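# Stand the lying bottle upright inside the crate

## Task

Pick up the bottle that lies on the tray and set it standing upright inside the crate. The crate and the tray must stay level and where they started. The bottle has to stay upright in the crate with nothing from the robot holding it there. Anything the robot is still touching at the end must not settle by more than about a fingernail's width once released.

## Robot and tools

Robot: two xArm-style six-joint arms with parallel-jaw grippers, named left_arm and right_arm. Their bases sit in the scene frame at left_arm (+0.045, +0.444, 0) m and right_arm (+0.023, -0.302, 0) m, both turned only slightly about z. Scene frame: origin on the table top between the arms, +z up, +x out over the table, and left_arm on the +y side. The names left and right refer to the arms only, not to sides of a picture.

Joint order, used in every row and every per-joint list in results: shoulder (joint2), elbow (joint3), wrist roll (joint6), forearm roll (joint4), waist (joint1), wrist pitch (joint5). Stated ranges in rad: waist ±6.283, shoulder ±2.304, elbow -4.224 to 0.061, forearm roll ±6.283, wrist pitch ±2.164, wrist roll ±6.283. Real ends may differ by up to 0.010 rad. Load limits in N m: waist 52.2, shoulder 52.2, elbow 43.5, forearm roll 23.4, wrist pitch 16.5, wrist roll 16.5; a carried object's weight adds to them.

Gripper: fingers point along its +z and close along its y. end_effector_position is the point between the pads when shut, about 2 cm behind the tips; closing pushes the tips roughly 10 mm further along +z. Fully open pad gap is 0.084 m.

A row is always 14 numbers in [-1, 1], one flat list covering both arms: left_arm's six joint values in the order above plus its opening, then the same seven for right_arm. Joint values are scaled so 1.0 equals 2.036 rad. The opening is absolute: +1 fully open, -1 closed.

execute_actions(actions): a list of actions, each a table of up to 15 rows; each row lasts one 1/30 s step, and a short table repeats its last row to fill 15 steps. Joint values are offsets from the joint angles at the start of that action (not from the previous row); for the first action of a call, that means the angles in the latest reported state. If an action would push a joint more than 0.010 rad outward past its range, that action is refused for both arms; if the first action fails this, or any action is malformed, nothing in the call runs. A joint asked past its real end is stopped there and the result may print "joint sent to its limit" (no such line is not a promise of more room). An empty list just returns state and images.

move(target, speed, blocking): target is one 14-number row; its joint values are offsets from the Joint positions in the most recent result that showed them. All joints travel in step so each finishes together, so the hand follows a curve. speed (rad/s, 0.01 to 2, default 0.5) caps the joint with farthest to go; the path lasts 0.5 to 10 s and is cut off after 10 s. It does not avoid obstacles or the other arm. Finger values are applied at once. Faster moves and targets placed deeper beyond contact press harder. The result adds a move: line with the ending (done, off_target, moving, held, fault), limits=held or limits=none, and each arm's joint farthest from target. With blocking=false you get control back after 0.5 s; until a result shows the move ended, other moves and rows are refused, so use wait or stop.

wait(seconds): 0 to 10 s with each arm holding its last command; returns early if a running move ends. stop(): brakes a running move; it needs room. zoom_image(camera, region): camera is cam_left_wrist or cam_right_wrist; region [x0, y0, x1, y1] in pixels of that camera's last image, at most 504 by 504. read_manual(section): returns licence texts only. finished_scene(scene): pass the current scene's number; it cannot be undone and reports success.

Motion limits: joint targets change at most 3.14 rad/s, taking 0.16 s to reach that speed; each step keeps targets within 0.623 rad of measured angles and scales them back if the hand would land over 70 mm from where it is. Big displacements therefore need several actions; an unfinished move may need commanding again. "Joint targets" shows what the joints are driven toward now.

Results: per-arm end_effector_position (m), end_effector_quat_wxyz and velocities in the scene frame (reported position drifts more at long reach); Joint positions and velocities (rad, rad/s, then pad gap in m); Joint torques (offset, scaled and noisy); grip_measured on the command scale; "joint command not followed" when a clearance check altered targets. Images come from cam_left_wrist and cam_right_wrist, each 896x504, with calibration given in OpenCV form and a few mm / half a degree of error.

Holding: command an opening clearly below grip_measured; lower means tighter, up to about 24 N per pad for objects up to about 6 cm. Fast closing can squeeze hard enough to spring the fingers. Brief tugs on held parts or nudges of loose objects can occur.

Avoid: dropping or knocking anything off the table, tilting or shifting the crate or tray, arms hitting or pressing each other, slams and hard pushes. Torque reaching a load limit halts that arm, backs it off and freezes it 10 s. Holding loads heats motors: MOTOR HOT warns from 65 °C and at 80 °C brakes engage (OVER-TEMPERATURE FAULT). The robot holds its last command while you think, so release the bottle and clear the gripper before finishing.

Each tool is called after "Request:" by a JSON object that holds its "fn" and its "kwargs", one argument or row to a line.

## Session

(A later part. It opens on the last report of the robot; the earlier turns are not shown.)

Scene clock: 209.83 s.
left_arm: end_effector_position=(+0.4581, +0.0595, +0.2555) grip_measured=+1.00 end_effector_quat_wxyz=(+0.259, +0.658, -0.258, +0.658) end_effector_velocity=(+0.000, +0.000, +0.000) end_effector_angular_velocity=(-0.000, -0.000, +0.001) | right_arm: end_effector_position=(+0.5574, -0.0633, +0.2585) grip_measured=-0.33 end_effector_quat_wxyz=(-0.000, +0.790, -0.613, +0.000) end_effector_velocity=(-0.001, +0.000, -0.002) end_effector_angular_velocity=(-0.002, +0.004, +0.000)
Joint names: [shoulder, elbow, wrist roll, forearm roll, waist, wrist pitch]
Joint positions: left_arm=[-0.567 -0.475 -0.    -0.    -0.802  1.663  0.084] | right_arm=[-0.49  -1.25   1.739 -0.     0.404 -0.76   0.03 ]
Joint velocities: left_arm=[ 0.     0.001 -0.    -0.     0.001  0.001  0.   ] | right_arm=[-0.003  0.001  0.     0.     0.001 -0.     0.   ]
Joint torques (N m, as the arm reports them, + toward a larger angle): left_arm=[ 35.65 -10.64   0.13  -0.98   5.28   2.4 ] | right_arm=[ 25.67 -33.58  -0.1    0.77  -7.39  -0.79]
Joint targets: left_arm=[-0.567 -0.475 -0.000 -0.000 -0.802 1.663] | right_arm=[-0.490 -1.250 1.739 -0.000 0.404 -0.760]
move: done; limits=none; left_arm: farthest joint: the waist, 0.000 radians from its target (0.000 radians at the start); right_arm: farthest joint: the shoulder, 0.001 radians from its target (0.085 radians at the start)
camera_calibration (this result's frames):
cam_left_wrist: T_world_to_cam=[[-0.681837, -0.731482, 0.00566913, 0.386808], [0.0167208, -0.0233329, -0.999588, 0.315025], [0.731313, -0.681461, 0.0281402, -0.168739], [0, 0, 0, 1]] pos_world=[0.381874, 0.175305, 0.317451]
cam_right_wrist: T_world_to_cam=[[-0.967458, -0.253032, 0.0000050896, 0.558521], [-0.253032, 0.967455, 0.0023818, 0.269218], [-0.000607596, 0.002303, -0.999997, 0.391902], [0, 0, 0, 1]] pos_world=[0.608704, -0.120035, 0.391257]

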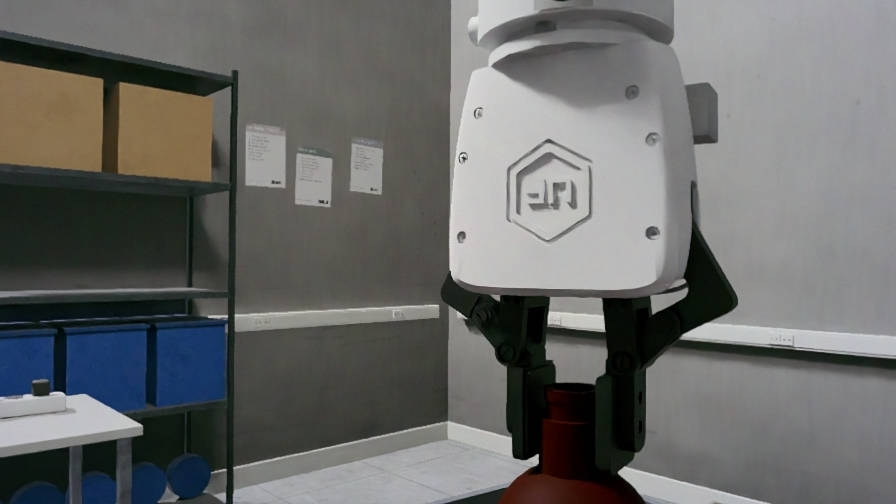

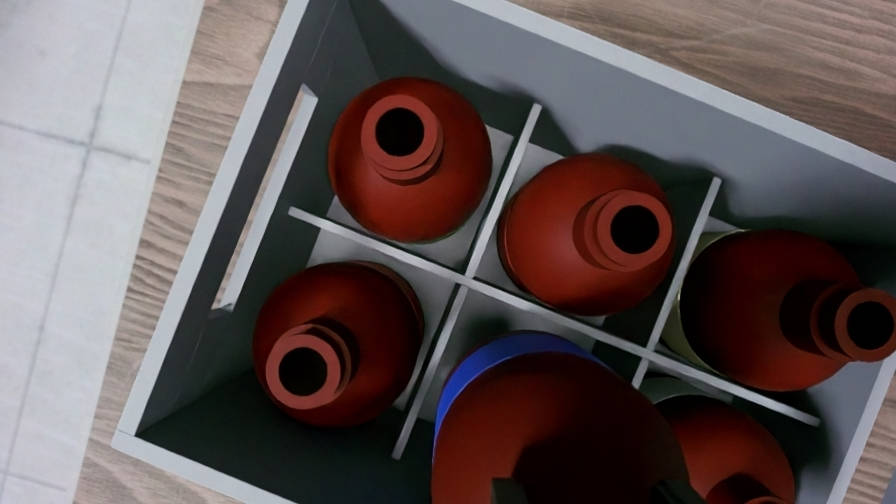

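Request:
{"fn": "zoom_image", "kwargs": {
  "camera": "cam_right_wrist",
  "region": [250, 70, 700, 504]
}}

Region (250, 70, 700, 504) of cam_right_wrist's 896x504 image, scaled by 1.120, with more detail than that image has; it fills the top 486 rows of this view, and the rest is white.

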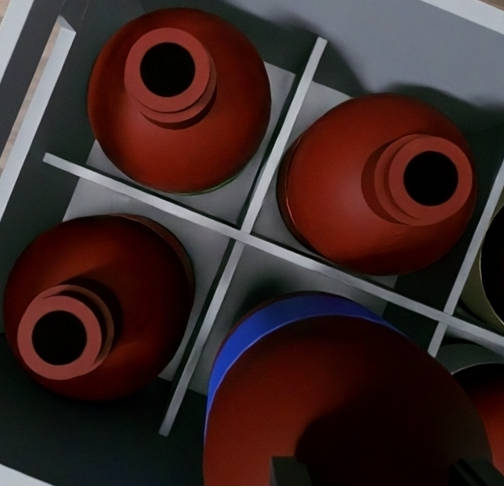

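Request:
{"fn": "move", "kwargs": {
  "target": [0,0,0,0,0,0,1.0,-0.06791,0.02478,0,0,0,0.09234,-1],
  "speed": 0.28
}}

Scene clock: 221.57 s.
left_arm: end_effector_position=(+0.4581, +0.0595, +0.2555) grip_measured=+1.00 end_effector_quat_wxyz=(+0.259, +0.658, -0.258, +0.658) end_effector_velocity=(-0.000, +0.000, -0.000) end_effector_angular_velocity=(+0.000, +0.000, -0.001) | right_arm: end_effector_position=(+0.5575, -0.0632, +0.1585) grip_measured=-0.33 end_effector_quat_wxyz=(-0.000, +0.790, -0.613, +0.000) end_effector_velocity=(-0.002, -0.000, -0.002) end_effector_angular_velocity=(-0.002, +0.005, +0.000)
Joint names: [shoulder, elbow, wrist roll, forearm roll, waist, wrist pitch]
Joint positions: left_arm=[-0.567 -0.475 -0.    -0.    -0.802  1.663  0.084] | right_arm=[-0.627 -1.2    1.739 -0.     0.404 -0.572  0.03 ]
Joint velocities: left_arm=[-0.     0.001  0.     0.001  0.001  0.001 -0.   ] | right_arm=[-0.002  0.003 -0.     0.     0.001 -0.     0.   ]
Joint torques (N m, as the arm reports them, + toward a larger angle): left_arm=[ 35.66 -10.38   0.16  -0.78   5.21   2.29] | right_arm=[ 27.23 -30.29  -0.05   0.43  -5.57  -0.85]
Joint targets: left_arm=[-0.567 -0.475 -0.000 -0.000 -0.802 1.663] | right_arm=[-0.628 -1.200 1.739 -0.000 0.404 -0.572]
move: done; limits=none; left_arm: farthest joint: the waist, 0.000 radians from its target (0.000 radians at the start); right_arm: farthest joint: the shoulder, 0.001 radians from its target (0.138 radians at the start)
camera_calibration (this result's frames):
cam_left_wrist: T_world_to_cam=[[-0.681837, -0.731482, 0.00566922, 0.386808], [0.0167206, -0.0233329, -0.999588, 0.315025], [0.731313, -0.681461, 0.0281401, -0.168739], [0, 0, 0, 1]] pos_world=[0.381874, 0.175305, 0.317451]
cam_right_wrist: T_world_to_cam=[[-0.967451, -0.253057, 0.000114015, 0.558583], [-0.253056, 0.967449, 0.00240335, 0.269443], [-0.000718487, 0.00229627, -0.999997, 0.291921], [0, 0, 0, 1]] pos_world=[0.608796, -0.119989, 0.291209]

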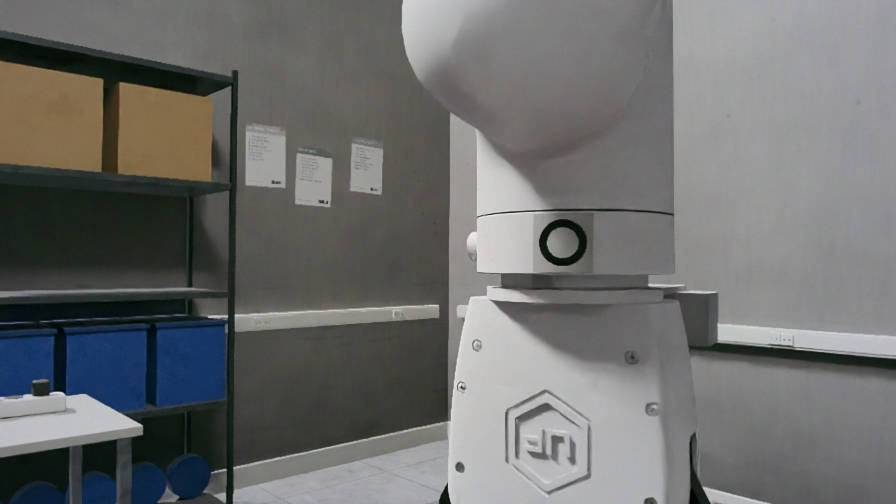

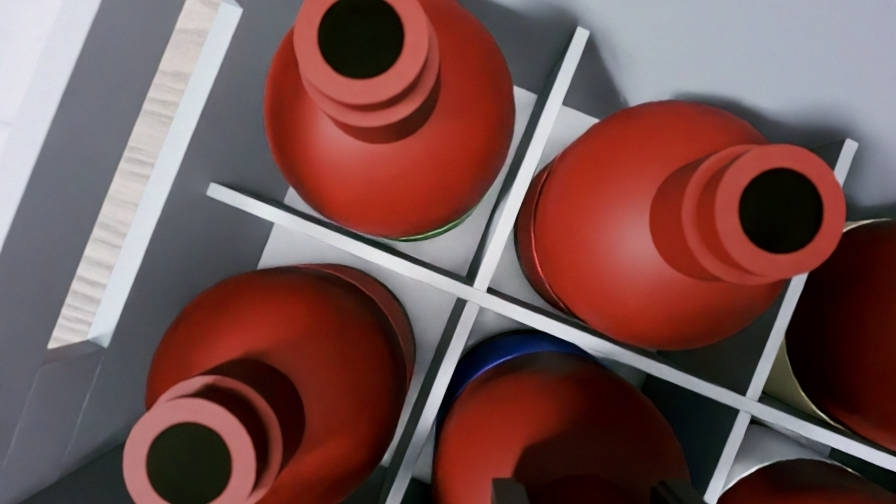

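Request:
{"fn": "execute_actions", "kwargs": {
  "actions": [
    [[0,0,0,0,0,0,1,-0.00062,0.00009,0,0,0,0.0007,-1],[0,0,0,0,0,0,1,-0.001,0.00014,0,0,0,0.00115,-1],[0,0,0,0,0,0,1,-0.00139,0.00019,0,0,0,0.00159,-1],[0,0,0,0,0,0,1,-0.00178,0.00025,0,0,0,0.00203,-1],[0,0,0,0,0,0,1,-0.00216,0.0003,0,0,0,0.00247,-1],[0,0,0,0,0,0,1,-0.00247,0.00035,0,0,0,0.00282,-1],[0,0,0,0,0,0,1,-0.00278,0.00039,0,0,0,0.00317,-1],[0,0,0,0,0,0,1,-0.00305,0.00043,0,0,0,0.00348,-1],[0,0,0,0,0,0,1,-0.00329,0.00046,0,0,0,0.00374,-1],[0,0,0,0,0,0,1,-0.00348,0.00049,0,0,0,0.00396,-1],[0,0,0,0,0,0,1,-0.00363,0.00051,0,0,0,0.00414,-1]]
  ]
}}

Scene clock: 229.50 s.
left_arm: end_effector_position=(+0.4581, +0.0595, +0.2555) grip_measured=+1.00 end_effector_quat_wxyz=(+0.259, +0.658, -0.258, +0.658) end_effector_velocity=(+0.001, -0.000, +0.001) end_effector_angular_velocity=(-0.001, -0.001, +0.001) | right_arm: end_effector_position=(+0.5574, -0.0632, +0.1538) grip_measured=-0.33 end_effector_quat_wxyz=(-0.000, +0.790, -0.613, +0.000) end_effector_velocity=(+0.000, +0.001, +0.000) end_effector_angular_velocity=(+0.001, -0.001, +0.002)
Joint names: [shoulder, elbow, wrist roll, forearm roll, waist, wrist pitch]
Joint positions: left_arm=[-0.567 -0.475 -0.    -0.    -0.802  1.663  0.084] | right_arm=[-0.635 -1.199  1.739 -0.     0.404 -0.564  0.03 ]
Joint velocities: left_arm=[ 0.    -0.001 -0.    -0.001  0.    -0.    -0.   ] | right_arm=[-0.    -0.001  0.     0.     0.002  0.001 -0.   ]
Joint torques (N m, as the arm reports them, + toward a larger angle): left_arm=[ 34.93 -10.56   0.12  -1.14   4.63   2.33] | right_arm=[ 30.21 -30.36  -0.19  -0.1   -4.1   -0.29]
Joint targets: left_arm=[-0.567 -0.475 -0.000 -0.000 -0.802 1.663] | right_arm=[-0.635 -1.199 1.739 -0.000 0.404 -0.564]
camera_calibration (this result's frames):
cam_left_wrist: T_world_to_cam=[[-0.681837, -0.731482, 0.00566911, 0.386808], [0.0167208, -0.023333, -0.999588, 0.315025], [0.731313, -0.681461, 0.0281403, -0.168739], [0, 0, 0, 1]] pos_world=[0.381874, 0.175305, 0.317451]
cam_right_wrist: T_world_to_cam=[[-0.967451, -0.253059, 0.000168015, 0.558539], [-0.253058, 0.967448, 0.00239569, 0.269461], [-0.000768797, 0.0022752, -0.999997, 0.287263], [0, 0, 0, 1]] pos_world=[0.608769, -0.12, 0.286523]

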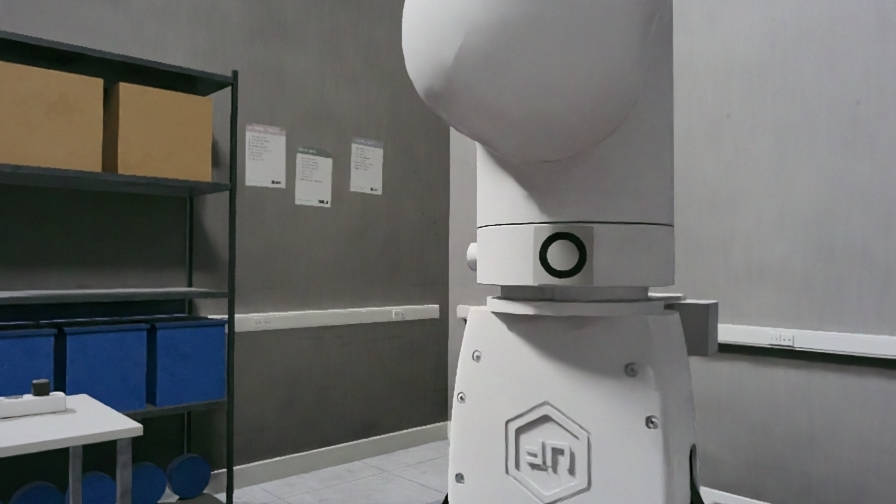

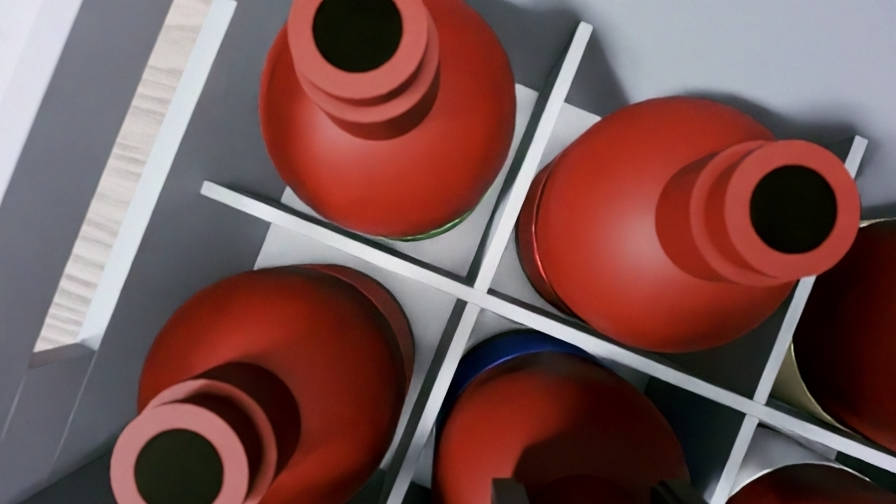

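Request:
{"fn": "execute_actions", "kwargs": {
  "actions": [
    [[0,0,0,0,0,0,1,-0.00017,0.00002,0,0,0,0.00019,-1],[0,0,0,0,0,0,1,-0.00034,0.00005,0,0,0,0.00039,-1],[0,0,0,0,0,0,1,-0.00051,0.00007,0,0,0,0.00058,-1],[0,0,0,0,0,0,1,-0.00068,0.00009,0,0,0,0.00078,-1],[0,0,0,0,0,0,1,-0.00085,0.00012,0,0,0,0.00097,-1],[0,0,0,0,0,0,1,-0.00102,0.00014,0,0,0,0.00116,-1],[0,0,0,0,0,0,1,-0.00119,0.00016,0,0,0,0.00136,-1],[0,0,0,0,0,0,1,-0.00136,0.00019,0,0,0,0.00155,-1],[0,0,0,0,0,0,1,-0.00147,0.0002,0,0,0,0.00167,-1]]
  ]
}}

Scene clock: 238.63 s.
left_arm: end_effector_position=(+0.4581, +0.0595, +0.2555) grip_measured=+1.00 end_effector_quat_wxyz=(+0.259, +0.658, -0.258, +0.658) end_effector_velocity=(+0.001, -0.000, +0.001) end_effector_angular_velocity=(-0.001, -0.001, +0.001) | right_arm: end_effector_position=(+0.5577, -0.0631, +0.1528) grip_measured=-0.33 end_effector_quat_wxyz=(-0.000, +0.790, -0.613, +0.000) end_effector_velocity=(+0.001, -0.001, -0.001) end_effector_angular_velocity=(+0.001, -0.002, -0.002)
Joint names: [shoulder, elbow, wrist roll, forearm roll, waist, wrist pitch]
Joint positions: left_arm=[-0.567 -0.475 -0.    -0.    -0.802  1.663  0.084] | right_arm=[-0.637 -1.2    1.739 -0.     0.404 -0.562  0.03 ]
Joint velocities: left_arm=[-0.    -0.002  0.    -0.001  0.001  0.    -0.   ] | right_arm=[-0.002 -0.     0.     0.    -0.002  0.004  0.   ]
Joint torques (N m, as the arm reports them, + toward a larger angle): left_arm=[ 35.14 -10.7    0.04  -1.05   5.45   2.3 ] | right_arm=[ 19.26 -22.56  -0.09   0.98  -4.4    0.99]
Joint targets: left_arm=[-0.567 -0.475 -0.000 -0.000 -0.802 1.663] | right_arm=[-0.638 -1.199 1.739 -0.000 0.404 -0.561]
camera_calibration (this result's frames):
cam_left_wrist: T_world_to_cam=[[-0.681837, -0.731482, 0.00566924, 0.386808], [0.0167206, -0.023333, -0.999588, 0.315025], [0.731313, -0.681461, 0.0281401, -0.168739], [0, 0, 0, 1]] pos_world=[0.381874, 0.175305, 0.317451]
cam_right_wrist: T_world_to_cam=[[-0.967448, -0.253069, -0.000344713, 0.558926], [-0.253069, 0.967445, 0.00249643, 0.269381], [-0.000298276, 0.0025024, -0.999997, 0.286041], [0, 0, 0, 1]] pos_world=[0.608989, -0.11988, 0.285561]

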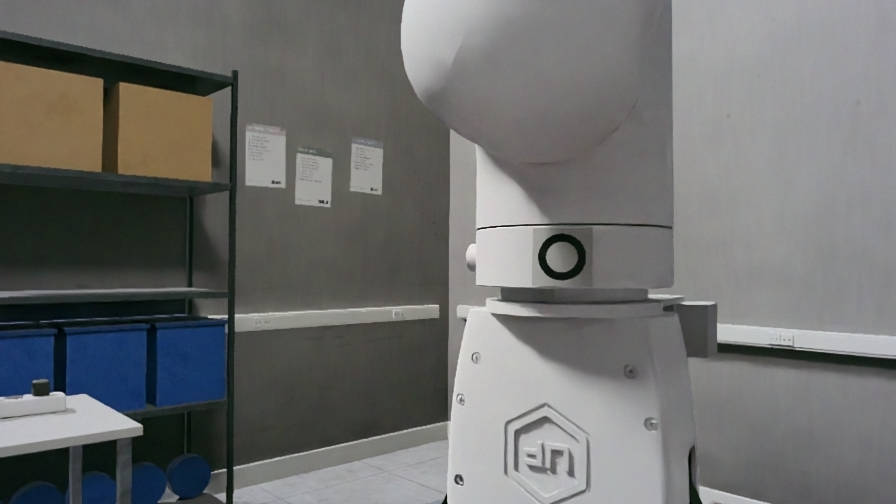

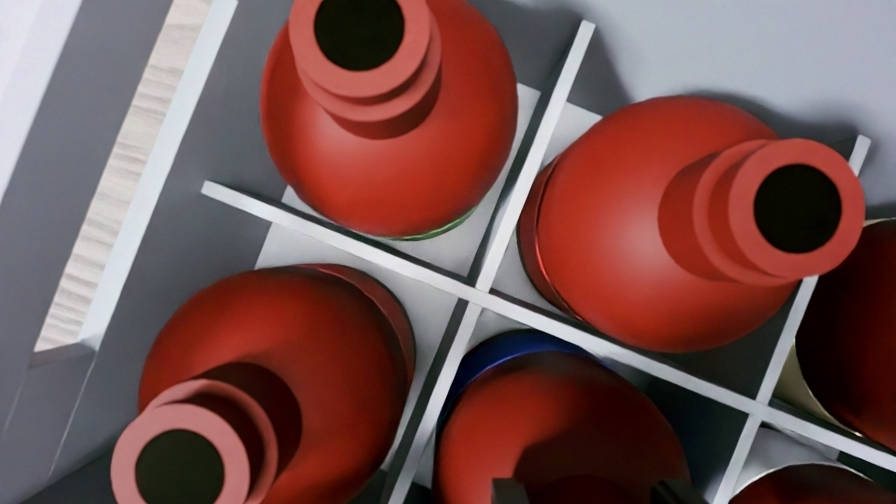

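Request:
{"fn": "execute_actions", "kwargs": {
  "actions": []
}}

Scene clock: 243.90 s.
left_arm: end_effector_position=(+0.4581, +0.0595, +0.2555) grip_measured=+1.00 end_effector_quat_wxyz=(+0.259, +0.658, -0.258, +0.658) end_effector_velocity=(-0.000, +0.000, -0.000) end_effector_angular_velocity=(+0.001, +0.000, -0.001) | right_arm: end_effector_position=(+0.5576, -0.0632, +0.1524) grip_measured=-0.33 end_effector_quat_wxyz=(-0.000, +0.790, -0.613, +0.000) end_effector_velocity=(-0.000, -0.000, -0.001) end_effector_angular_velocity=(-0.000, +0.001, -0.001)
Joint names: [shoulder, elbow, wrist roll, forearm roll, waist, wrist pitch]
Joint positions: left_arm=[-0.567 -0.475 -0.    -0.    -0.802  1.663  0.084] | right_arm=[-0.637 -1.199  1.739 -0.     0.404 -0.561  0.03 ]
Joint velocities: left_arm=[ 0.     0.     0.     0.001  0.    -0.     0.   ] | right_arm=[-0.001  0.001  0.     0.    -0.     0.001 -0.   ]
Joint torques (N m, as the arm reports them, + toward a larger angle): left_arm=[ 35.78 -10.75   0.12  -0.94   4.74   2.3 ] | right_arm=[ 10.06 -15.26  -0.36   1.52  -5.26   1.63]
Joint targets: left_arm=[-0.567 -0.475 -0.000 -0.000 -0.802 1.663] | right_arm=[-0.638 -1.199 1.739 -0.000 0.404 -0.561]
camera_calibration (this result's frames):
cam_left_wrist: T_world_to_cam=[[-0.681837, -0.731482, 0.00566922, 0.386808], [0.0167207, -0.0233329, -0.999588, 0.315025], [0.731313, -0.681461, 0.0281401, -0.168739], [0, 0, 0, 1]] pos_world=[0.381874, 0.175305, 0.317451]
cam_right_wrist: T_world_to_cam=[[-0.967451, -0.253059, -0.000641721, 0.55882], [-0.25306, 0.967447, 0.00253105, 0.269419], [-0.0000196741, 0.00261106, -0.999997, 0.28545], [0, 0, 0, 1]] pos_world=[0.608815, -0.11998, 0.285126]

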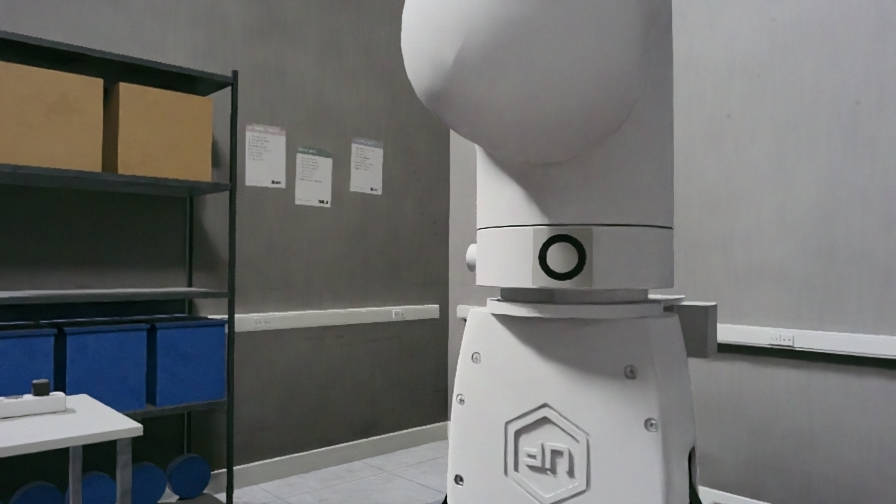

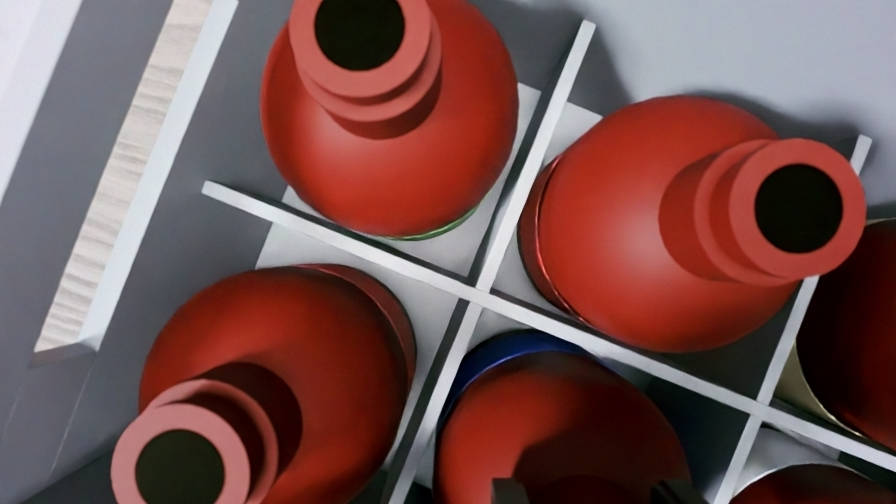

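Request:
{"fn": "execute_actions", "kwargs": {
  "actions": [
    [[0,0,0,0,0,0,1,0.0003,-0.00004,0,0,0,-0.00035,-1],[0,0,0,0,0,0,1,0.0005,-0.00007,0,0,0,-0.0006,-0.8],[0,0,0,0,0,0,1,0.0006,-0.00008,0,0,0,-0.0007,-0.6],[0,0,0,0,0,0,1,0.0006,-0.00008,0,0,0,-0.0007,-0.5],[0,0,0,0,0,0,1,0.0006,-0.00008,0,0,0,-0.0007,-0.4],[0,0,0,0,0,0,1,0.0006,-0.00008,0,0,0,-0.0007,-0.35],[0,0,0,0,0,0,1,0.0006,-0.00008,0,0,0,-0.0007,-0.3],[0,0,0,0,0,0,1,0.0006,-0.00008,0,0,0,-0.0007,-0.25],[0,0,0,0,0,0,1,0.0006,-0.00008,0,0,0,-0.0007,-0.2],[0,0,0,0,0,0,1,0.0006,-0.00008,0,0,0,-0.0007,-0.15],[0,0,0,0,0,0,1,0.0006,-0.00008,0,0,0,-0.0007,-0.1]]
  ]
}}

Scene clock: 248.47 s.
left_arm: end_effector_position=(+0.4581, +0.0595, +0.2555) grip_measured=+1.00 end_effector_quat_wxyz=(+0.259, +0.658, -0.258, +0.658) end_effector_velocity=(-0.000, -0.001, +0.000) end_effector_angular_velocity=(-0.001, -0.001, -0.002) | right_arm: end_effector_position=(+0.5571, -0.0634, +0.1521) grip_measured=-0.11 end_effector_quat_wxyz=(+0.000, +0.790, -0.613, +0.000) end_effector_velocity=(+0.004, +0.002, +0.008) end_effector_angular_velocity=(+0.003, -0.008, +0.001)
Joint names: [shoulder, elbow, wrist roll, forearm roll, waist, wrist pitch]
Joint positions: left_arm=[-0.567 -0.475 -0.    -0.    -0.802  1.663  0.084] | right_arm=[-0.637 -1.198  1.739 -0.     0.404 -0.561  0.039]
Joint velocities: left_arm=[ 0.    -0.001 -0.     0.001 -0.001  0.    -0.   ] | right_arm=[ 0.008 -0.008 -0.    -0.001  0.    -0.007  0.   ]
Joint torques (N m, as the arm reports them, + toward a larger angle): left_arm=[ 35.06 -10.84   0.11  -1.05   5.12   2.36] | right_arm=[ 24.77 -29.03  -0.53   0.54  -0.92  -0.54]
Joint targets: left_arm=[-0.567 -0.475 -0.000 -0.000 -0.802 1.663] | right_arm=[-0.636 -1.199 1.739 -0.000 0.404 -0.562]
camera_calibration (this result's frames):
cam_left_wrist: T_world_to_cam=[[-0.681837, -0.731482, 0.00566929, 0.386808], [0.0167206, -0.0233331, -0.999588, 0.315025], [0.731313, -0.681461, 0.0281402, -0.168739], [0, 0, 0, 1]] pos_world=[0.381874, 0.175305, 0.317451]
cam_right_wrist: T_world_to_cam=[[-0.967454, -0.253047, 0.000530428, 0.558111], [-0.253045, 0.967452, 0.00232388, 0.269554], [-0.00110121, 0.00211402, -0.999997, 0.285794], [0, 0, 0, 1]] pos_world=[0.608471, -0.120156, 0.284871]

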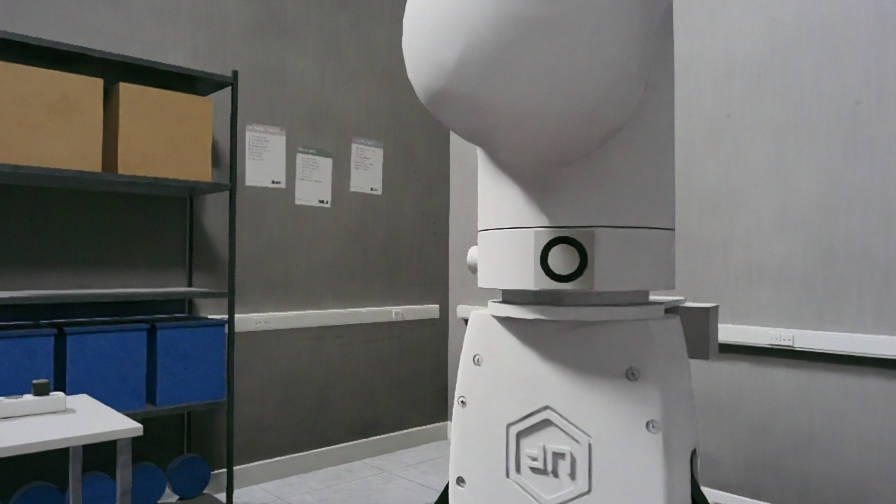

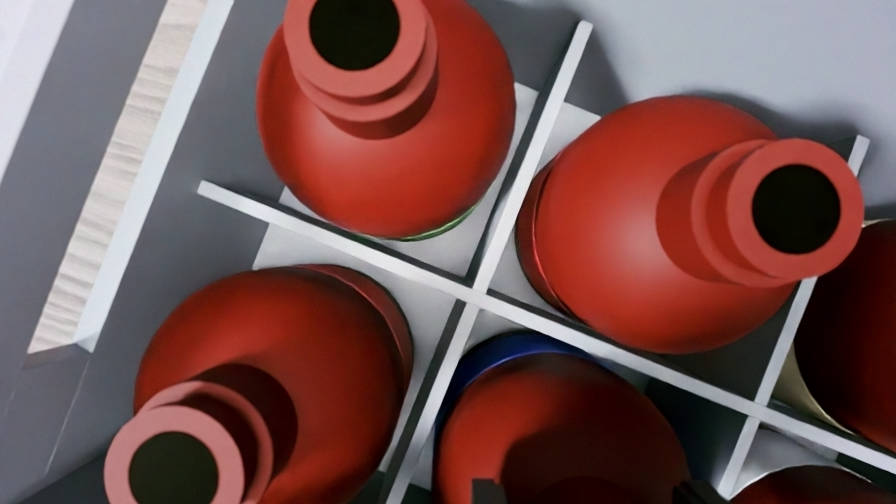

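Request:
{"fn": "move", "kwargs": {
  "target": [0,0,0,0,0,0,1,0.0721,-0.0255,0,0,0,-0.0976,-0.1],
  "speed": 0.35
}}

Scene clock: 257.50 s.
left_arm: end_effector_position=(+0.4581, +0.0595, +0.2555) grip_measured=+1.00 end_effector_quat_wxyz=(+0.259, +0.658, -0.258, +0.658) end_effector_velocity=(-0.000, -0.000, -0.000) end_effector_angular_velocity=(+0.000, -0.000, -0.001) | right_arm: end_effector_position=(+0.5571, -0.0634, +0.2576) grip_measured=-0.11 end_effector_quat_wxyz=(+0.000, +0.790, -0.613, -0.000) end_effector_velocity=(+0.001, +0.001, +0.003) end_effector_angular_velocity=(+0.002, -0.005, +0.002)
Joint names: [shoulder, elbow, wrist roll, forearm roll, waist, wrist pitch]
Joint positions: left_arm=[-0.567 -0.475 -0.    -0.    -0.802  1.663  0.084] | right_arm=[-0.491 -1.249  1.739 -0.     0.404 -0.76   0.039]
Joint velocities: left_arm=[-0.  0.  0.  0. -0.  0. -0.] | right_arm=[ 0.003 -0.002 -0.    -0.     0.001 -0.001 -0.   ]
Joint torques (N m, as the arm reports them, + toward a larger angle): left_arm=[ 34.87 -10.67   0.11  -1.09   5.16   2.31] | right_arm=[ 23.52 -32.13  -0.18   2.08  -3.56  -0.61]
Joint targets: left_arm=[-0.567 -0.475 -0.000 -0.000 -0.802 1.663] | right_arm=[-0.490 -1.250 1.739 -0.000 0.404 -0.760]
move: done; limits=none; left_arm: farthest joint: the waist, 0.000 radians from its target (0.000 radians at the start); right_arm: farthest joint: the elbow, 0.001 radians from its target (0.051 radians at the start)
camera_calibration (this result's frames):
cam_left_wrist: T_world_to_cam=[[-0.681837, -0.731482, 0.00566941, 0.386808], [0.0167206, -0.0233332, -0.999588, 0.315025], [0.731313, -0.681461, 0.0281403, -0.168739], [0, 0, 0, 1]] pos_world=[0.381874, 0.175305, 0.317451]
cam_right_wrist: T_world_to_cam=[[-0.967461, -0.253019, 0.00117583, 0.557879], [-0.253016, 0.96746, 0.00216921, 0.269347], [-0.00168642, 0.00180112, -0.999997, 0.391576], [0, 0, 0, 1]] pos_world=[0.608536, -0.120134, 0.390335]

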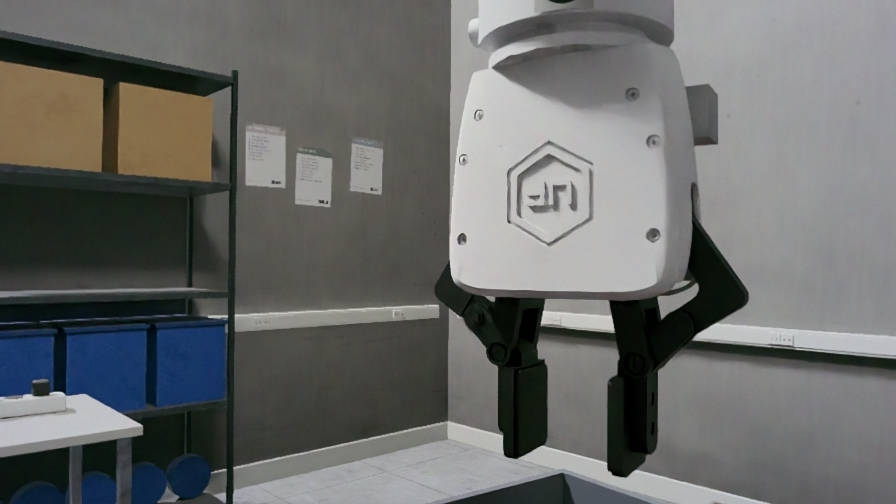

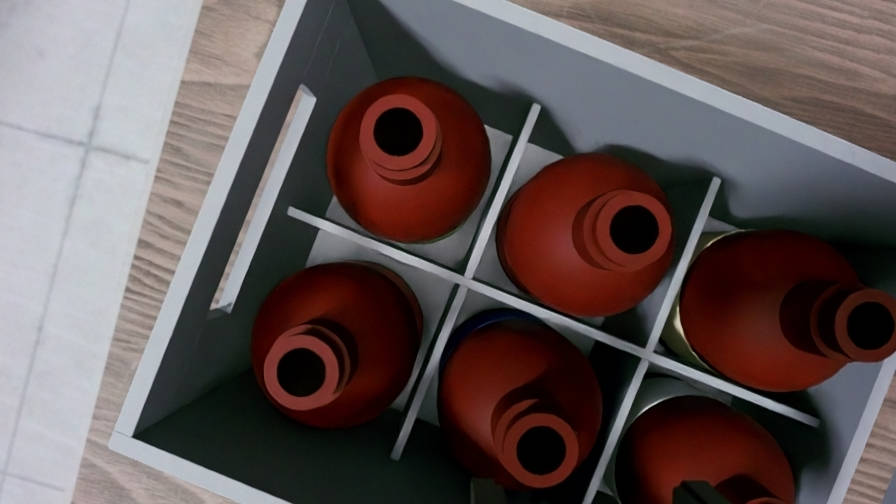

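Request:
{"fn": "zoom_image", "kwargs": {
  "camera": "cam_right_wrist",
  "region": [240, 200, 700, 504]
}}

Region (240, 200, 700, 504) of cam_right_wrist's 896x504 image, scaled by 1.096, with more detail than that image has; it fills the top 333 rows of this view, and the rest is white.

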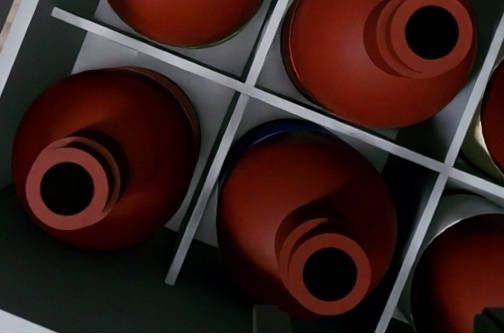

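Request:
{"fn": "finished_scene", "kwargs": {
  "scene": 2
}}

The scene is finished: the task was done.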